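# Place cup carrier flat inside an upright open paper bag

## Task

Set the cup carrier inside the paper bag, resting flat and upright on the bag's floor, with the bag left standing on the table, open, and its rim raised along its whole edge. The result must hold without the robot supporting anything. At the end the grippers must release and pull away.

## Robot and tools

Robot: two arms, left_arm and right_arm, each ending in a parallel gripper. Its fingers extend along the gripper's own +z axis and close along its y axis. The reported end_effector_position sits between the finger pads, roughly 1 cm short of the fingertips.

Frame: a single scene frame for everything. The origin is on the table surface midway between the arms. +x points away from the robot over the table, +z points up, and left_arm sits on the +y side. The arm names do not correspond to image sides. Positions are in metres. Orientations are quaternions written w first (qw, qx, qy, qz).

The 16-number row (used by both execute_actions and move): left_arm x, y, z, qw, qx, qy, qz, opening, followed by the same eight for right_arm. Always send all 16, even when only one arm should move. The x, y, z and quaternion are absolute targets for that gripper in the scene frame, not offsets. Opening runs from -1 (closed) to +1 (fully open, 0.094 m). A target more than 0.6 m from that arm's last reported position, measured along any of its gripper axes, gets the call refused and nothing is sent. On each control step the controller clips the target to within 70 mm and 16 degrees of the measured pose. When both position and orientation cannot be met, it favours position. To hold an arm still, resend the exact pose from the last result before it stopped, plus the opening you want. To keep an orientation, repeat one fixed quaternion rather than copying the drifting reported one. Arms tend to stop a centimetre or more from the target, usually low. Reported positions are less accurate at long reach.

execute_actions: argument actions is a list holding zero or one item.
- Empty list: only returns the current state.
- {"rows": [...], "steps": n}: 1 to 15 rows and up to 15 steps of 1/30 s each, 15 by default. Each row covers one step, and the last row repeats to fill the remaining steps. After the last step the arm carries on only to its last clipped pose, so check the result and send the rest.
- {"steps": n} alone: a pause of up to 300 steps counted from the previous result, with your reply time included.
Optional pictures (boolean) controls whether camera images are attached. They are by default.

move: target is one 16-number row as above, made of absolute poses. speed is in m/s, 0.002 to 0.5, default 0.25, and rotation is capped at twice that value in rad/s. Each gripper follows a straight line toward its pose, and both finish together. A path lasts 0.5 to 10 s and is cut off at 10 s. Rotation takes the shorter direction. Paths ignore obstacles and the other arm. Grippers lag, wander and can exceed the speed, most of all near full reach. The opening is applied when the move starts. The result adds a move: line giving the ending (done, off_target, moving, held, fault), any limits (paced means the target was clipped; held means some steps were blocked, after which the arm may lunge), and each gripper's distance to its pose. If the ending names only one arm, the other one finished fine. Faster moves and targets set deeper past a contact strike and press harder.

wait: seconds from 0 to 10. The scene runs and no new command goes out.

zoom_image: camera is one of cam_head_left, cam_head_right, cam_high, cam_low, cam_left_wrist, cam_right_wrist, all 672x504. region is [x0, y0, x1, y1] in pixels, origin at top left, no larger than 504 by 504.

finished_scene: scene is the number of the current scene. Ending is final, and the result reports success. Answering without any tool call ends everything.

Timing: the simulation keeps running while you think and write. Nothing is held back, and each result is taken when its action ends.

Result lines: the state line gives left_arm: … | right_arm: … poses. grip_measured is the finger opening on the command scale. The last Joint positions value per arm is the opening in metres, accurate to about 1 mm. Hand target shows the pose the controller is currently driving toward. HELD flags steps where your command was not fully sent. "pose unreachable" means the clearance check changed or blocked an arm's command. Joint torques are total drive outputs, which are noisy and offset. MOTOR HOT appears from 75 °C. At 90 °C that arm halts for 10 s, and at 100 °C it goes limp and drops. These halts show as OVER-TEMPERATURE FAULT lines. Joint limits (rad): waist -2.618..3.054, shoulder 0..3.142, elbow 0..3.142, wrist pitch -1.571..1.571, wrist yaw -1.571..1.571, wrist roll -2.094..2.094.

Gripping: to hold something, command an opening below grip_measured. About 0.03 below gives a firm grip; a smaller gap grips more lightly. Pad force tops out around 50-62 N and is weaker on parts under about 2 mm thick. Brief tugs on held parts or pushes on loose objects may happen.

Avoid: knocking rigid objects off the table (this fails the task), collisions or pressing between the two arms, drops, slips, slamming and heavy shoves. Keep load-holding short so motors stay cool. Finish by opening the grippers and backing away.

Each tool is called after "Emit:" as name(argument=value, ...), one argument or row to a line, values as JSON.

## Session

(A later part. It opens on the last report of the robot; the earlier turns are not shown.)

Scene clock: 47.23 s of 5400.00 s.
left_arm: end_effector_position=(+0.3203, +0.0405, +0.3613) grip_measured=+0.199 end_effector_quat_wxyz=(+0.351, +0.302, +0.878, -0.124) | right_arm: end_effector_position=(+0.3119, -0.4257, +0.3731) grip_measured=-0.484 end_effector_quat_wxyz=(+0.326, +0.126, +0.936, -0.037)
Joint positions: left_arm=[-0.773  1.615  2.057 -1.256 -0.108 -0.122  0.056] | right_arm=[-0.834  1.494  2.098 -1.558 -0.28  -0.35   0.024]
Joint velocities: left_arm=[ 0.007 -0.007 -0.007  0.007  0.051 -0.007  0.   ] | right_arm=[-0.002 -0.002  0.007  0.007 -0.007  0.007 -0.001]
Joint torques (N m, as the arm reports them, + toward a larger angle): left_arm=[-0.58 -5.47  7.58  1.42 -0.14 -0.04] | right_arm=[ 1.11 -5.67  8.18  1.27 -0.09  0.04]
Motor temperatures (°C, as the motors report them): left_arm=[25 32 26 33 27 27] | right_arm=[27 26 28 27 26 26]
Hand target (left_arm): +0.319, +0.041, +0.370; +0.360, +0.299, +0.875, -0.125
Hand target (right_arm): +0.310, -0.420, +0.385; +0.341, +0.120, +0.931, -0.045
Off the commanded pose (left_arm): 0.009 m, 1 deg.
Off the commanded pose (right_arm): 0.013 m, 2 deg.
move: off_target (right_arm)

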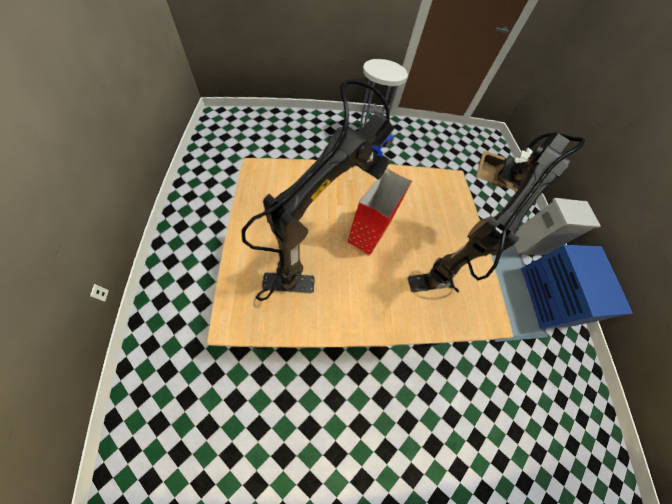

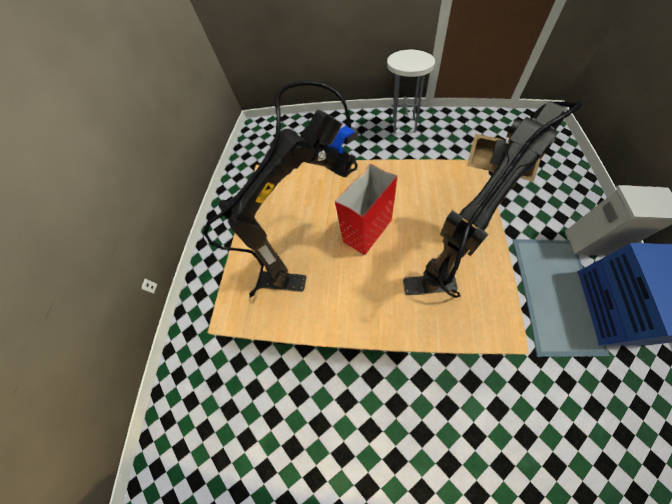

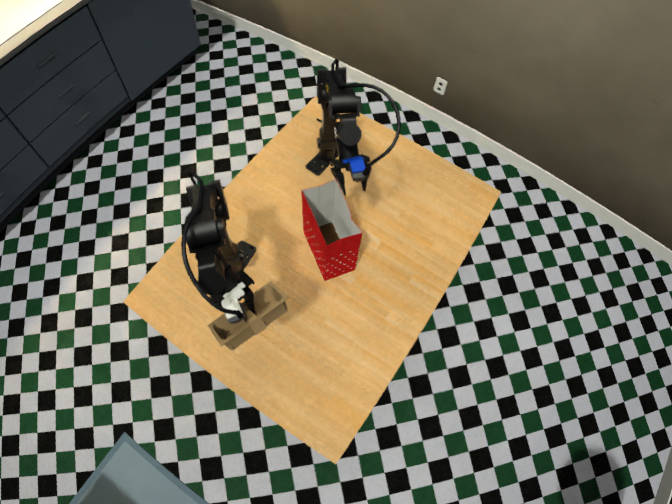

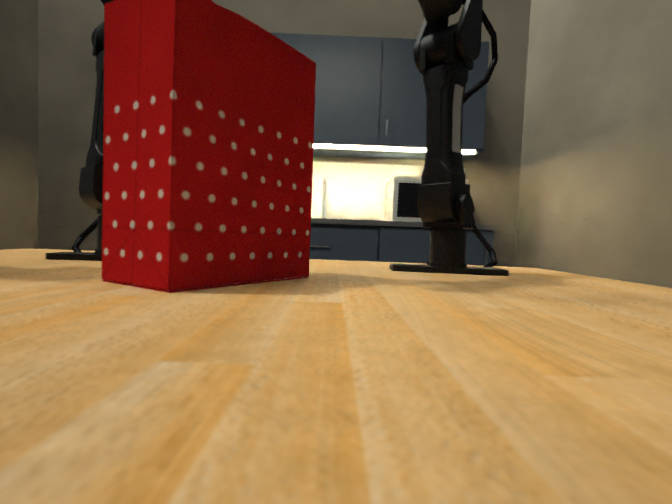

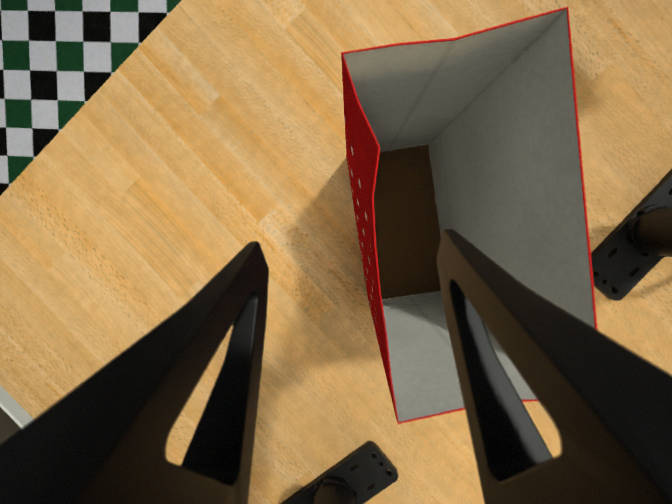

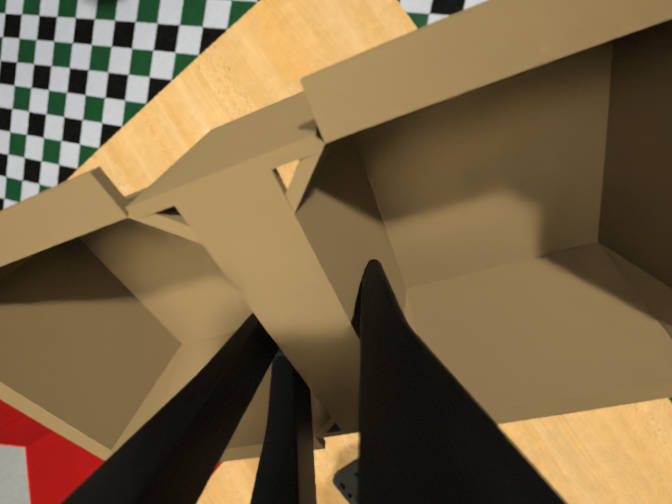

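Emit:
move(
  target=[0.25,0.40,0.36,0.37,-0.1,0.92,0.05,0.2,0.275,-0.04,0.385,0.301,-0.448,0.826,0.163,-0.51],
)

Emit:
move(
  target=[0.25,0.40,0.36,0.37,-0.1,0.92,0.05,0.2,0.275,-0.04,0.34,0.28,-0.452,0.833,0.152,-0.51],
  speed=0.08,
)

Emit:
zoom_image(
  camera="cam_high",
  region=[230,110,430,300],
)

Emit:
zoom_image(
  camera="cam_head_left",
  region=[310,110,470,270],
)

Scene clock: 56.27 s of 5400.00 s.
left_arm: end_effector_position=(+0.2457, +0.4008, +0.3607) grip_measured=+0.199 end_effector_quat_wxyz=(+0.369, -0.098, +0.922, +0.066) | right_arm: end_effector_position=(+0.2723, -0.0412, +0.3780) grip_measured=-0.484 end_effector_quat_wxyz=(+0.285, -0.441, +0.837, +0.155)
Joint positions: left_arm=[ 0.523  1.053  1.677 -1.435  0.127  0.204  0.056] | right_arm=[ 0.542  1.523  2.153 -1.564 -0.192 -0.238  0.024]
Joint velocities: left_arm=[-0.007  0.007 -0.027 -0.022  0.066  0.022  0.   ] | right_arm=[-0.007 -0.012  0.002  0.066 -0.066 -0.037 -0.002]
Joint torques (N m, as the arm reports them, + toward a larger angle): left_arm=[ 0.68 -0.63  4.05  1.43  0.23  0.08] | right_arm=[ 0.98 -4.13  8.13  1.32 -0.16 -0.08]
Motor temperatures (°C, as the motors report them): left_arm=[25 31 26 33 27 27] | right_arm=[27 26 28 28 26 26]
Hand target (left_arm): +0.244, +0.399, +0.358; +0.367, -0.096, +0.923, +0.060
Hand target (right_arm): +0.270, -0.038, +0.384; +0.293, -0.448, +0.829, +0.160
Off the commanded pose (left_arm): 0.004 m, 2 deg.
Off the commanded pose (right_arm): 0.008 m, 3 deg.
joint sent to its limit (right arm) — the command would take joint 4 (wrist pitch) past its lower limit, so that joint was sent only as far as its limit.
After step 90, 2.87 s passed at rest.
move: off_target (right_arm)

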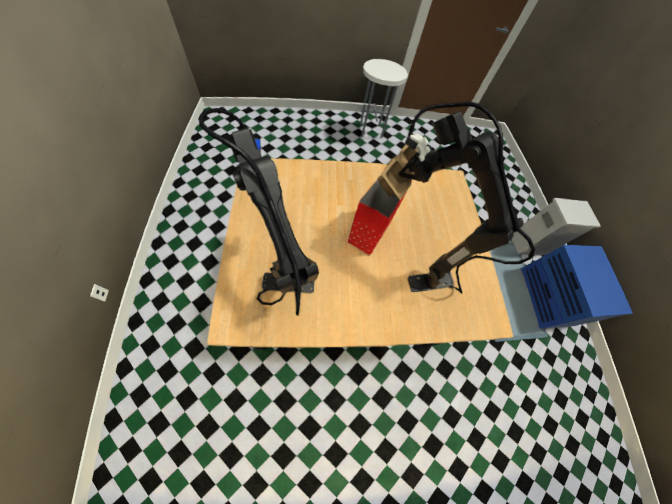

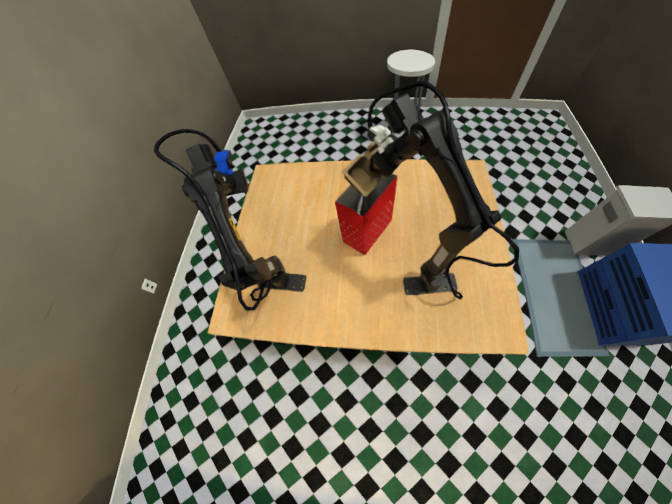

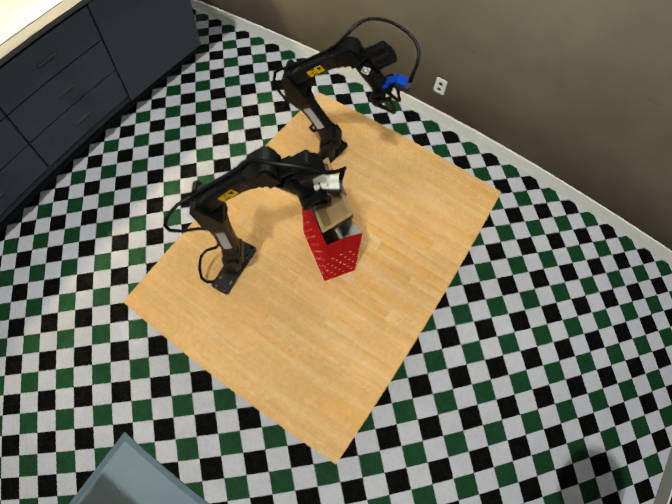

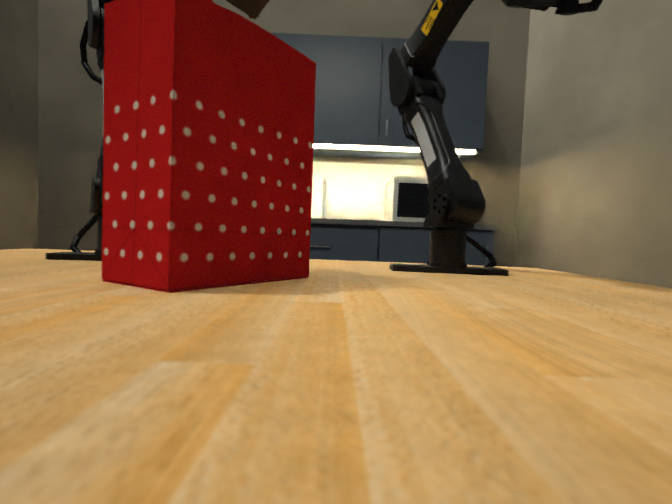

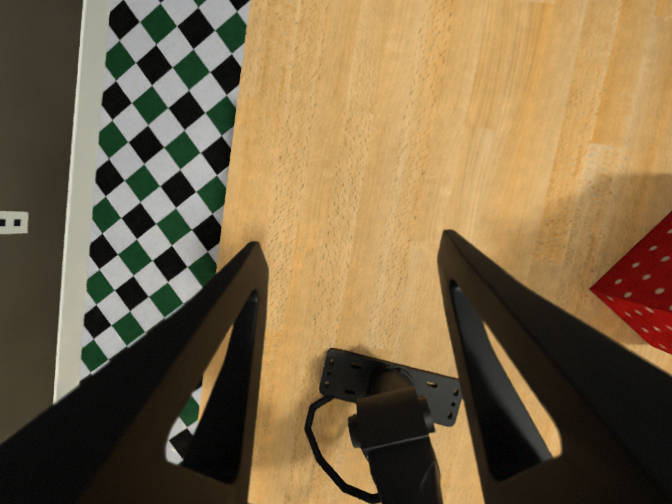

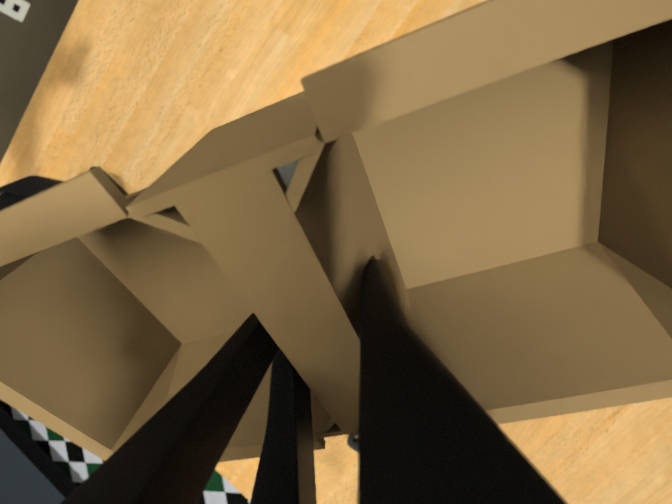

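Scene clock: 57.30 s of 5400.00 s.
left_arm: end_effector_position=(+0.2464, +0.3990, +0.3612) grip_measured=+0.199 end_effector_quat_wxyz=(+0.372, -0.099, +0.921, +0.056) | right_arm: end_effector_position=(+0.2749, -0.0392, +0.3308) grip_measured=-0.484 end_effector_quat_wxyz=(+0.259, -0.452, +0.841, +0.147)
Joint positions: left_arm=[ 0.536  1.053  1.677 -1.435  0.155  0.204  0.056] | right_arm=[ 0.542  1.447  1.873 -1.42  -0.192 -0.261  0.024]
Joint velocities: left_arm=[-0.002 -0.002 -0.002  0.051 -0.051 -0.007 -0.002] | right_arm=[-0.007 -0.017  0.002 -0.007 -0.037 -0.051 -0.001]
Joint torques (N m, as the arm reports them, + toward a larger angle): left_arm=[0.7  0.62 4.82 1.57 0.19 0.  ] | right_arm=[-0.49 -7.23  5.12  1.56 -0.17 -0.08]
Motor temperatures (°C, as the motors report them): left_arm=[25 31 26 33 27 27] | right_arm=[27 26 28 28 26 26]
Hand target (left_arm): +0.250, +0.400, +0.360; +0.371, -0.100, +0.922, +0.050
Hand target (right_arm): +0.274, -0.040, +0.340; +0.280, -0.452, +0.833, +0.152
Off the commanded pose (left_arm): 0.004 m, 1 deg.
Off the commanded pose (right_arm): 0.009 m, 3 deg.
move: off_target (right_arm)

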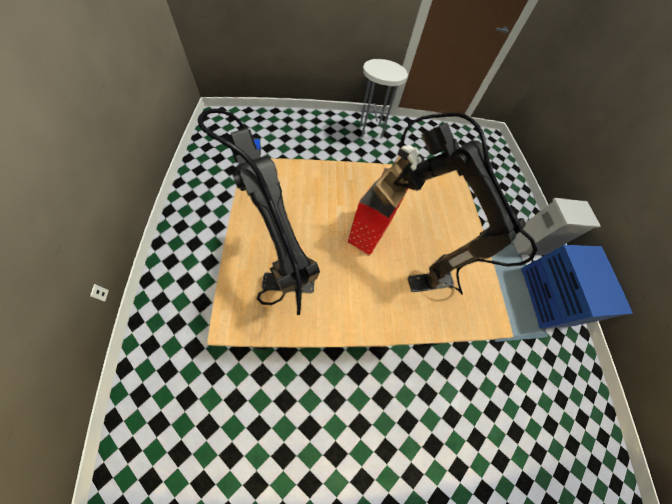

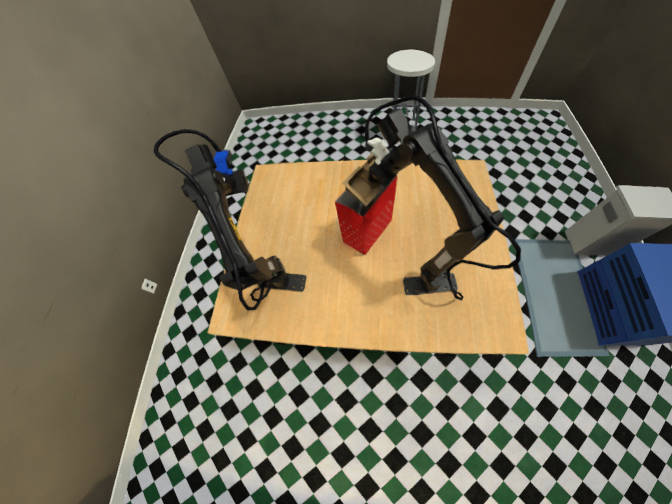

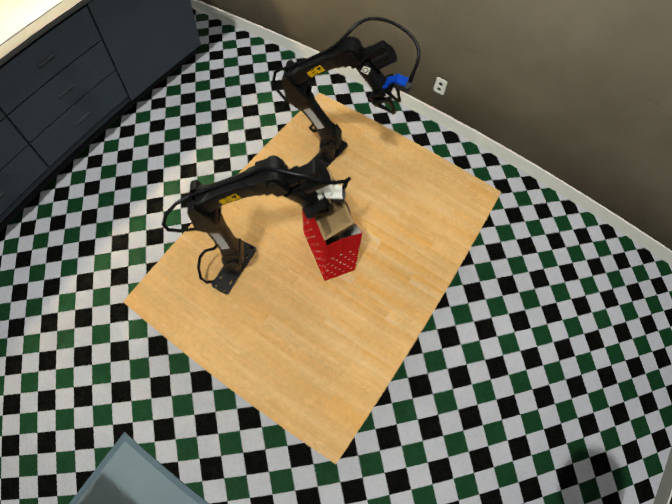

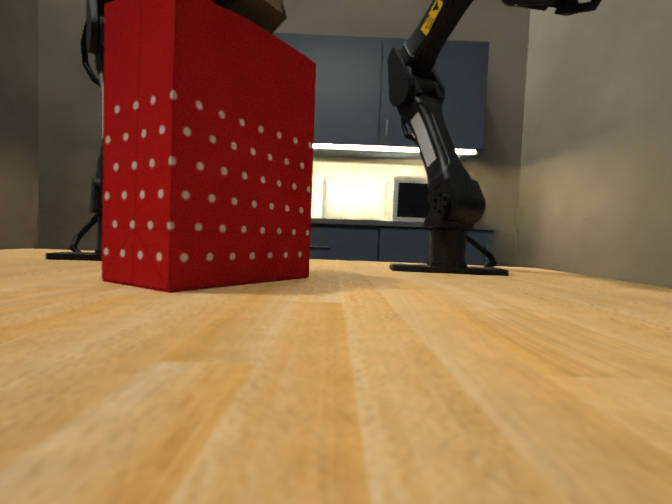

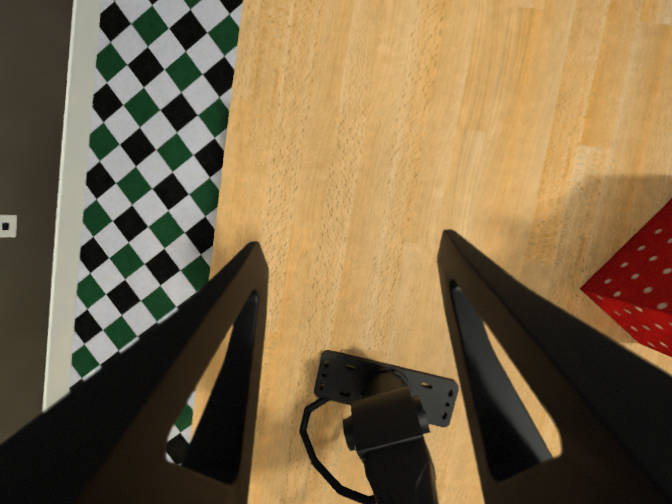

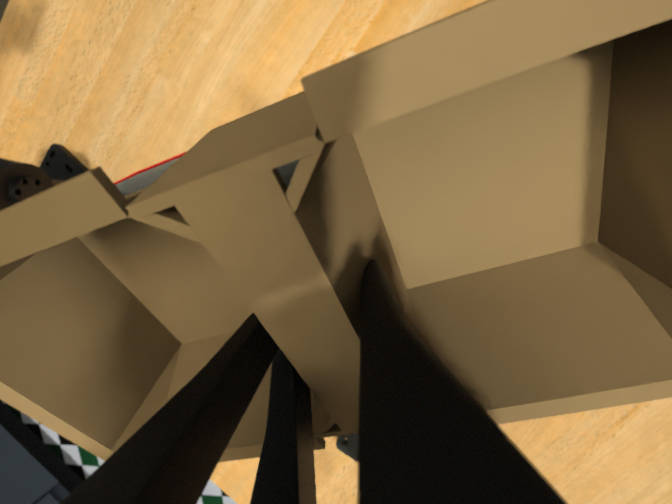

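Region (230, 110, 430, 300) of cam_high's 672x504 image, scaled by 2.520, with more detail than that image has; it fills the top 479 rows of this view, and the rest is white.

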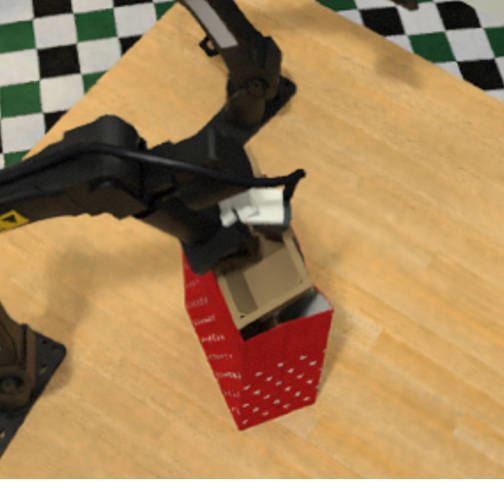

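Region (310, 110, 470, 270) of cam_head_left's 672x504 image, scaled by 3.150, with more detail than that image has.

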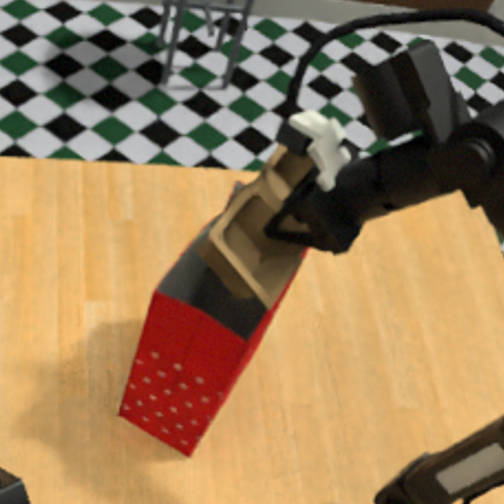

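Emit:
move(
  target=[0.25,0.40,0.36,0.37,-0.1,0.92,0.05,0.2,0.272,-0.027,0.305,0.28,-0.452,0.833,0.152,-0.51],
  speed=0.05,
)

Emit:
zoom_image(
  camera="cam_high",
  region=[260,140,400,280],
)

Emit:
zoom_image(
  camera="cam_head_right",
  region=[310,130,430,250],
)

Scene clock: 73.87 s of 5400.00 s.
left_arm: end_effector_position=(+0.2465, +0.3989, +0.3612) grip_measured=+0.199 end_effector_quat_wxyz=(+0.372, -0.099, +0.921, +0.056) | right_arm: end_effector_position=(+0.2739, -0.0288, +0.2958) grip_measured=-0.484 end_effector_quat_wxyz=(+0.259, -0.452, +0.841, +0.148)
Joint positions: left_arm=[ 0.536  1.053  1.677 -1.435  0.155  0.204  0.056] | right_arm=[ 0.579  1.383  1.653 -1.257 -0.174 -0.23   0.024]
Joint velocities: left_arm=[-0.002 -0.007  0.007 -0.037  0.007 -0.037  0.001] | right_arm=[-0.017  0.012 -0.002  0.007  0.037  0.022 -0.001]
Joint torques (N m, as the arm reports them, + toward a larger angle): left_arm=[ 0.71  0.69  4.84  1.54  0.23 -0.02] | right_arm=[ 1.11 -7.28  5.82  1.57 -0.01  0.04]
Motor temperatures (°C, as the motors report them): left_arm=[25 30 25 34 27 27] | right_arm=[27 26 28 29 26 26]
Hand target (left_arm): +0.250, +0.400, +0.360; +0.371, -0.100, +0.922, +0.050
Hand target (right_arm): +0.271, -0.028, +0.305; +0.279, -0.453, +0.833, +0.152
Off the commanded pose (left_arm): 0.004 m, 1 deg.
Off the commanded pose (right_arm): 0.010 m, 3 deg.
After step 90, 12.43 s passed at rest.
move: off_target (right_arm)

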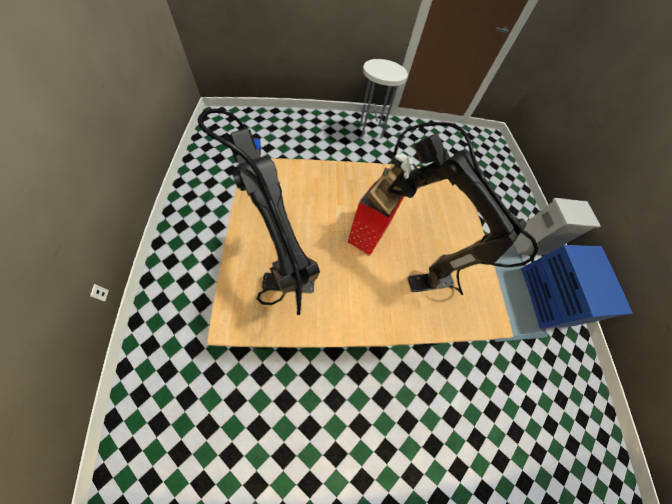

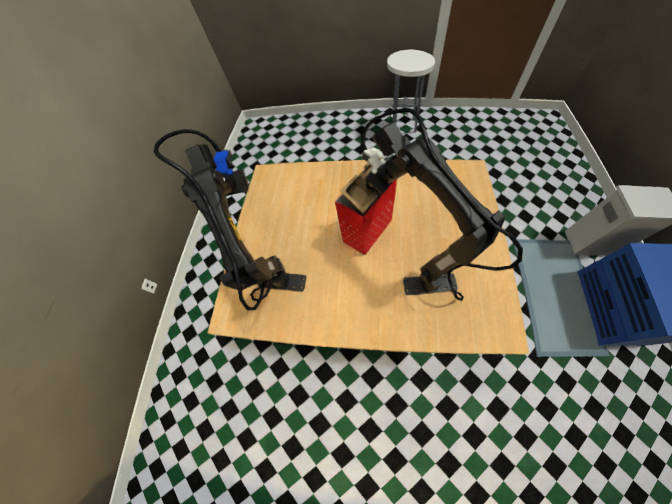

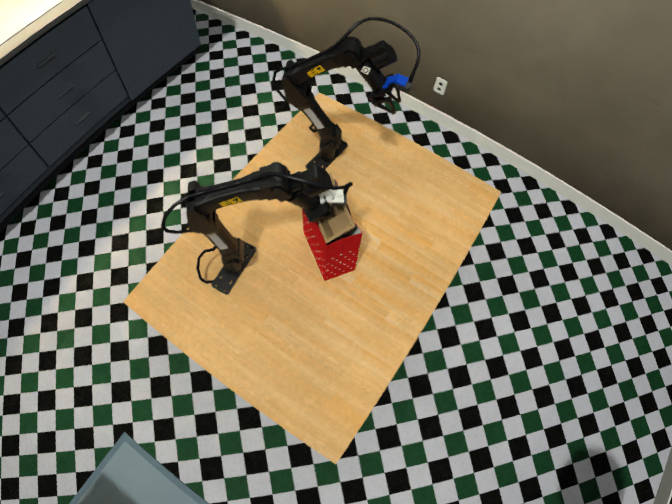

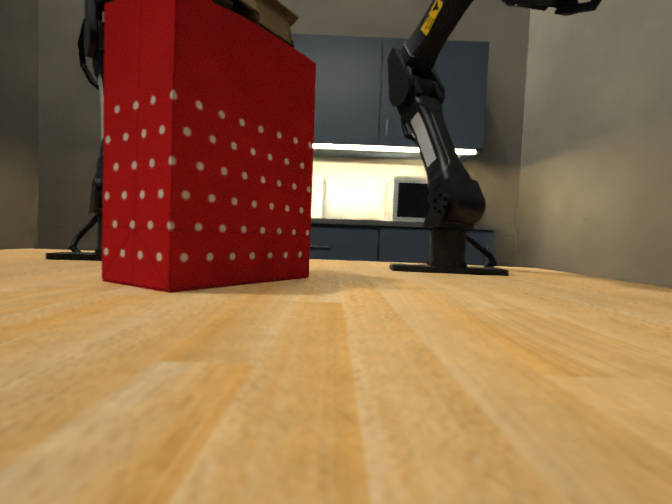

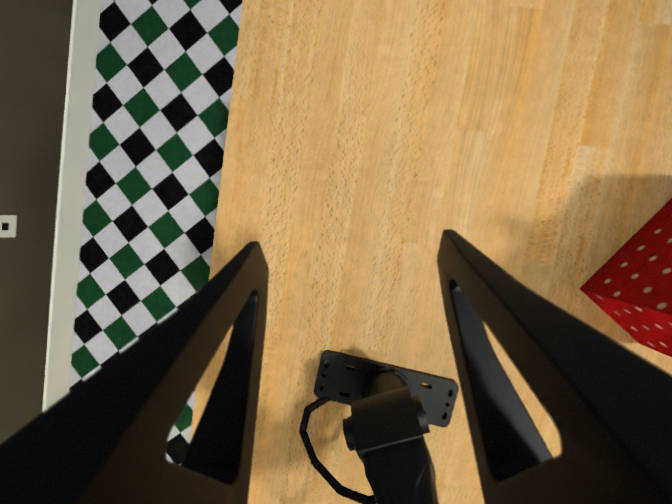

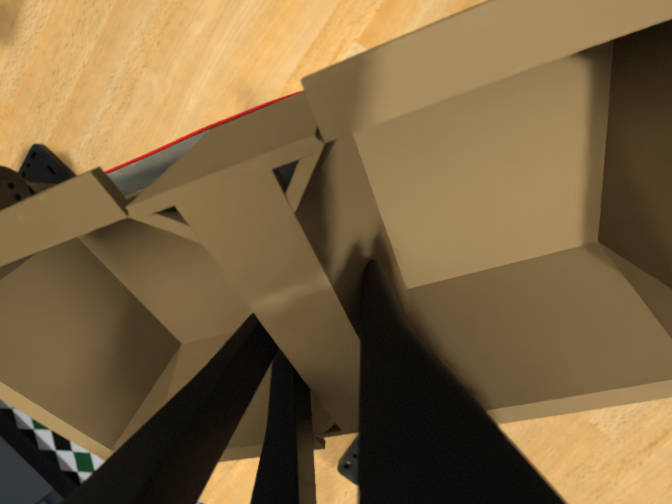

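Region (260, 140, 400, 280) of cam_high's 672x504 image, scaled by 3.600, with more detail than that image has.

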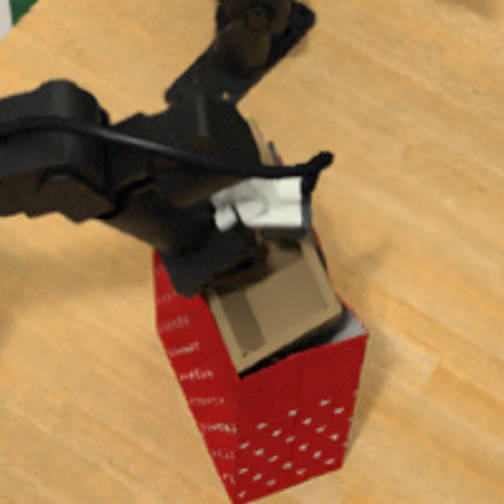

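Region (310, 130, 430, 250) of cam_head_right's 672x504 image, scaled by 4.200, with more detail than that image has.

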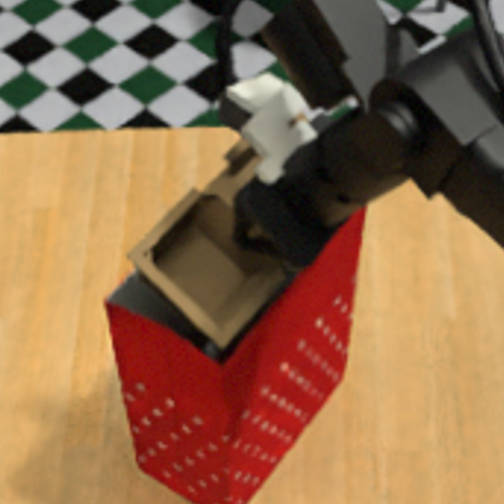

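Emit:
move(
  target=[0.25,0.40,0.36,0.37,-0.1,0.92,0.05,0.2,0.270,-0.022,0.265,0.27,-0.454,0.836,0.147,-0.51],
  speed=0.04,
)

Emit:
zoom_image(
  camera="cam_high",
  region=[260,140,400,280],
)

Emit:
zoom_image(
  camera="cam_head_right",
  region=[310,130,430,250],
)

Scene clock: 78.40 s of 5400.00 s.
left_arm: end_effector_position=(+0.2465, +0.3989, +0.3612) grip_measured=+0.199 end_effector_quat_wxyz=(+0.372, -0.099, +0.921, +0.056) | right_arm: end_effector_position=(+0.2726, -0.0237, +0.2585) grip_measured=-0.484 end_effector_quat_wxyz=(+0.254, -0.455, +0.842, +0.143)
Joint positions: left_arm=[ 0.536  1.053  1.677 -1.435  0.156  0.204  0.056] | right_arm=[ 0.605  1.341  1.464 -1.12  -0.153 -0.215  0.024]
Joint velocities: left_arm=[-0.002 -0.007 -0.007 -0.022 -0.007  0.007  0.   ] | right_arm=[-0.007  0.007 -0.002 -0.081 -0.007 -0.022  0.   ]
Joint torques (N m, as the arm reports them, + toward a larger angle): left_arm=[0.66 0.69 4.96 1.54 0.24 0.  ] | right_arm=[ 1.08 -7.01  6.03  1.46 -0.03  0.05]
Motor temperatures (°C, as the motors report them): left_arm=[25 29 25 34 27 27] | right_arm=[27 26 28 30 26 26]
Hand target (left_arm): +0.250, +0.400, +0.360; +0.371, -0.100, +0.922, +0.050
Hand target (right_arm): +0.269, -0.023, +0.265; +0.269, -0.454, +0.836, +0.147
Off the commanded pose (left_arm): 0.004 m, 1 deg.
Off the commanded pose (right_arm): 0.007 m, 2 deg.
After step 90, 0.33 s passed at rest.
move: done

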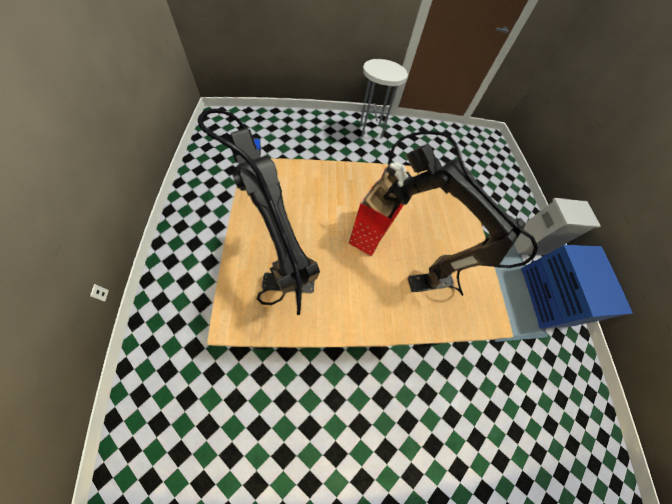

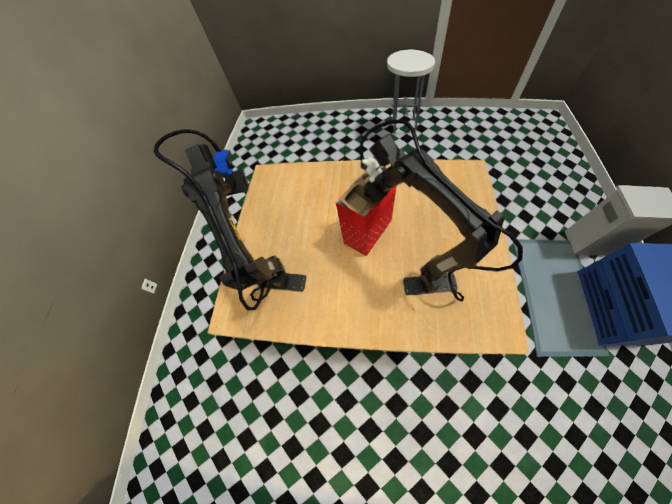

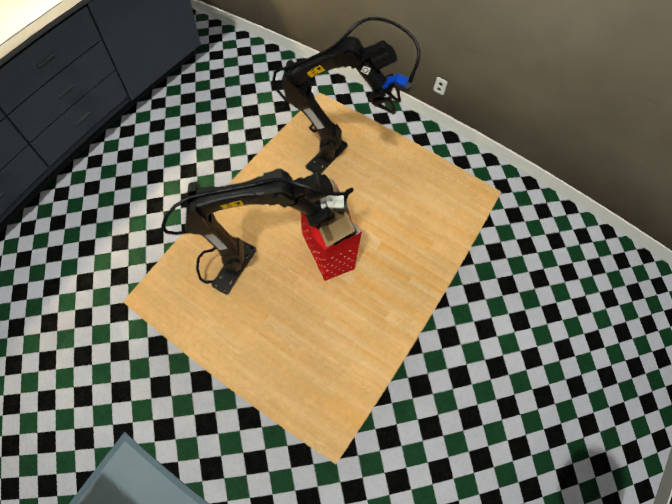

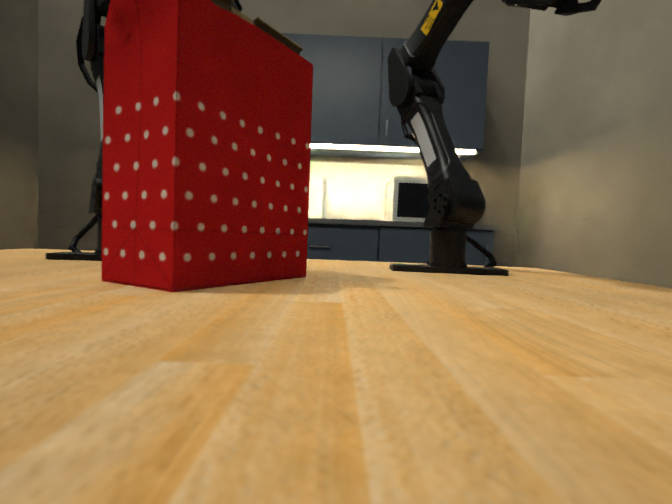

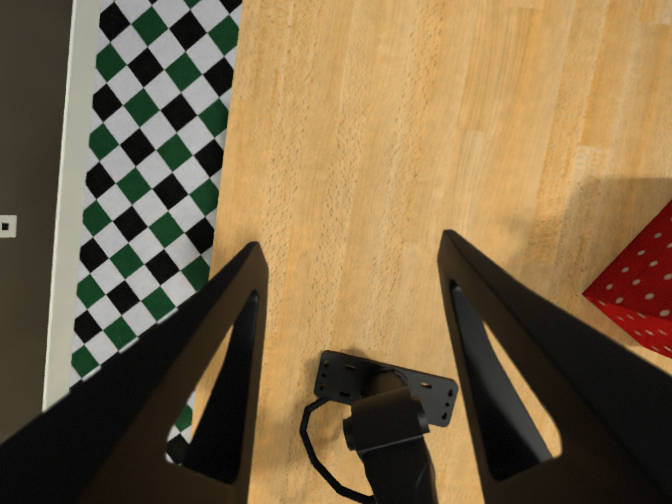

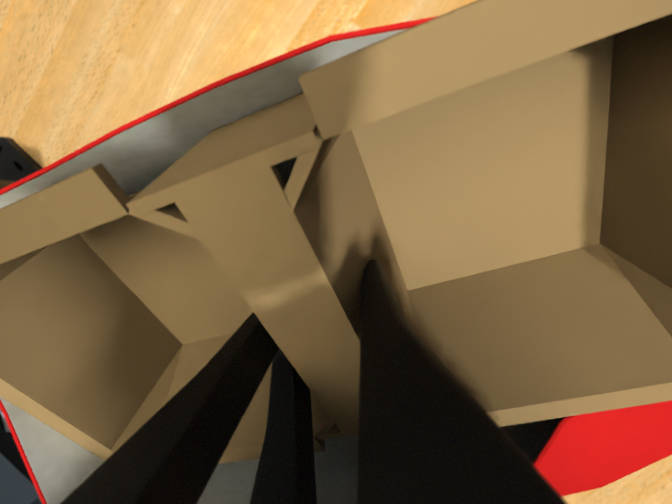

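Region (260, 140, 400, 280) of cam_high's 672x504 image, scaled by 3.600, with more detail than that image has.

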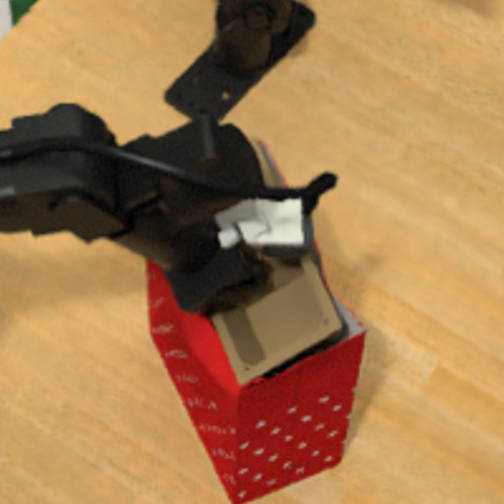

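Region (310, 130, 430, 250) of cam_head_right's 672x504 image, scaled by 4.200, with more detail than that image has.

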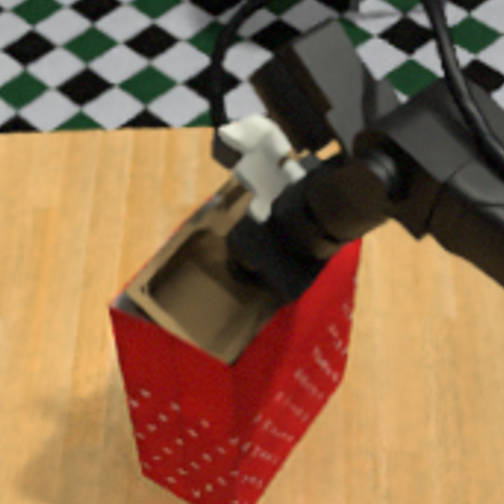

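The flange caught the outer near corner, so I'll lift and realign.

Emit:
move(
  target=[0.25,0.40,0.36,0.37,-0.1,0.92,0.05,0.2,0.264,-0.017,0.305,0.264,-0.497,0.811,0.161,-0.51],
  speed=0.05,
)

Emit:
zoom_image(
  camera="cam_high",
  region=[260,140,400,280],
)

Emit:
zoom_image(
  camera="cam_head_right",
  region=[310,130,430,250],
)

Scene clock: 83.20 s of 5400.00 s.
left_arm: end_effector_position=(+0.2465, +0.3989, +0.3612) grip_measured=+0.199 end_effector_quat_wxyz=(+0.372, -0.099, +0.921, +0.056) | right_arm: end_effector_position=(+0.2641, -0.0203, +0.2989) grip_measured=-0.484 end_effector_quat_wxyz=(+0.259, -0.493, +0.816, +0.155)
Joint positions: left_arm=[ 0.536  1.053  1.677 -1.435  0.156  0.204  0.056] | right_arm=[ 0.605  1.385  1.664 -1.265 -0.199 -0.296  0.024]
Joint velocities: left_arm=[-0.007 -0.002 -0.012 -0.007 -0.037  0.066  0.   ] | right_arm=[-0.002 -0.002  0.022 -0.007 -0.007  0.022 -0.001]
Joint torques (N m, as the arm reports them, + toward a larger angle): left_arm=[0.65 0.63 4.88 1.55 0.24 0.03] | right_arm=[ 0.09 -3.52  9.82  1.22 -0.25 -0.08]
Motor temperatures (°C, as the motors report them): left_arm=[25 29 25 34 27 27] | right_arm=[27 26 28 30 26 26]
Hand target (left_arm): +0.250, +0.400, +0.360; +0.371, -0.100, +0.922, +0.050
Hand target (right_arm): +0.264, -0.017, +0.305; +0.264, -0.497, +0.811, +0.161
Off the commanded pose (left_arm): 0.004 m, 1 deg.
Off the commanded pose (right_arm): 0.007 m, 1 deg.
After step 90, 0.20 s passed at rest.
move: done

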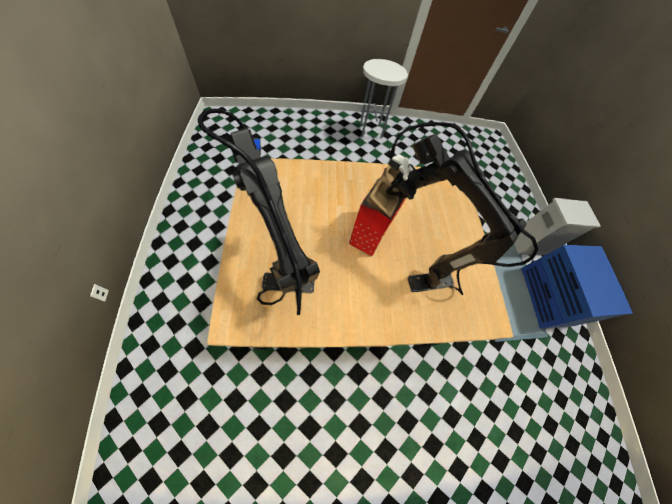

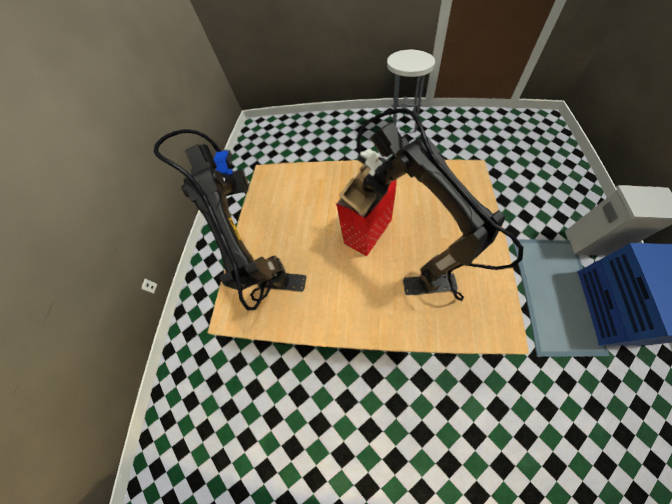

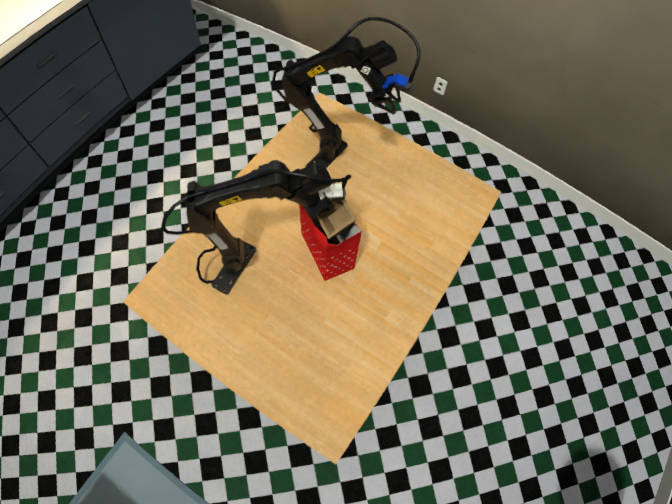

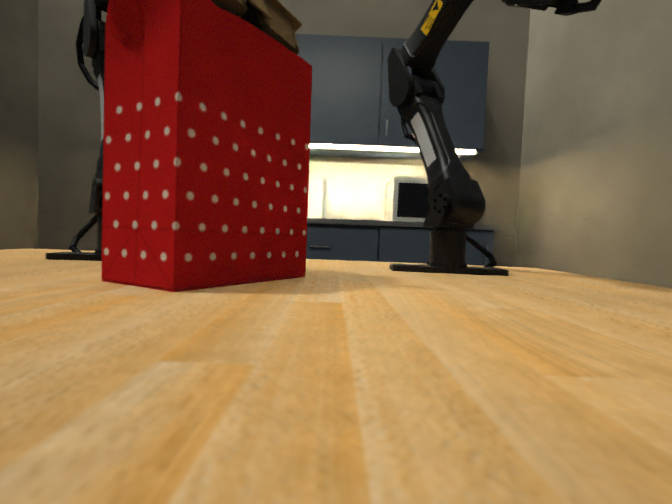

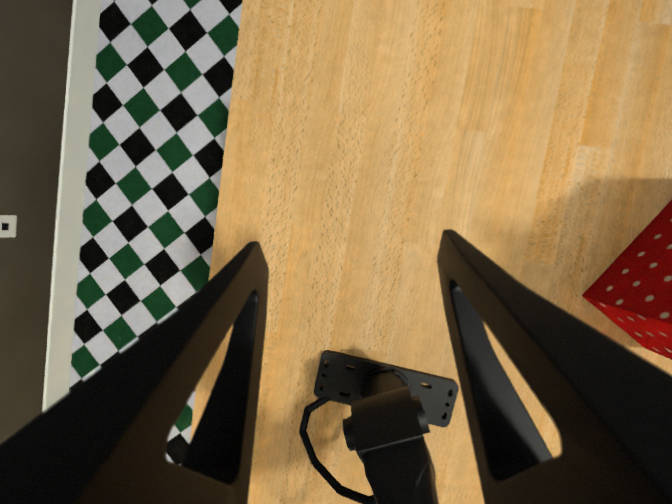

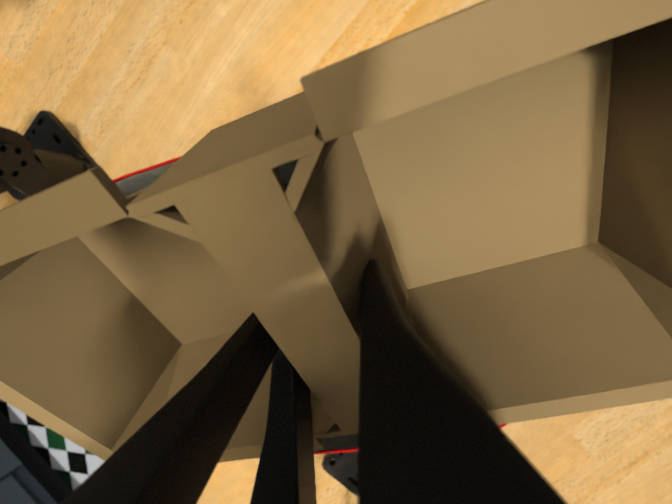

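Region (260, 140, 400, 280) of cam_high's 672x504 image, scaled by 3.600, with more detail than that image has.

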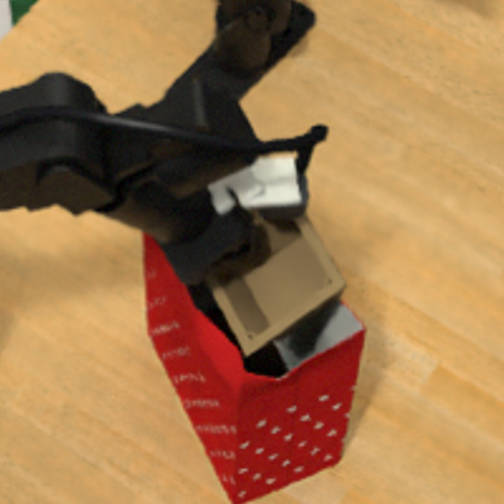

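Region (310, 130, 430, 250) of cam_head_right's 672x504 image, scaled by 4.200, with more detail than that image has.

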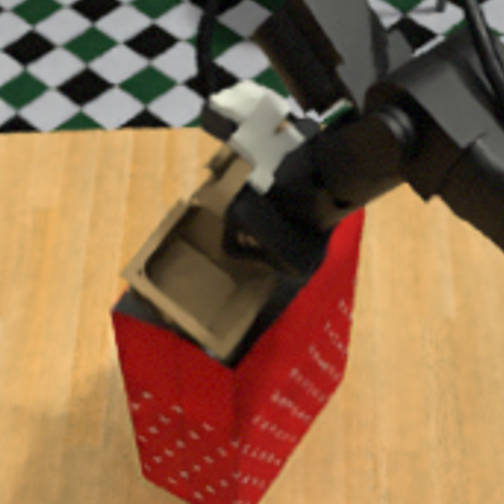

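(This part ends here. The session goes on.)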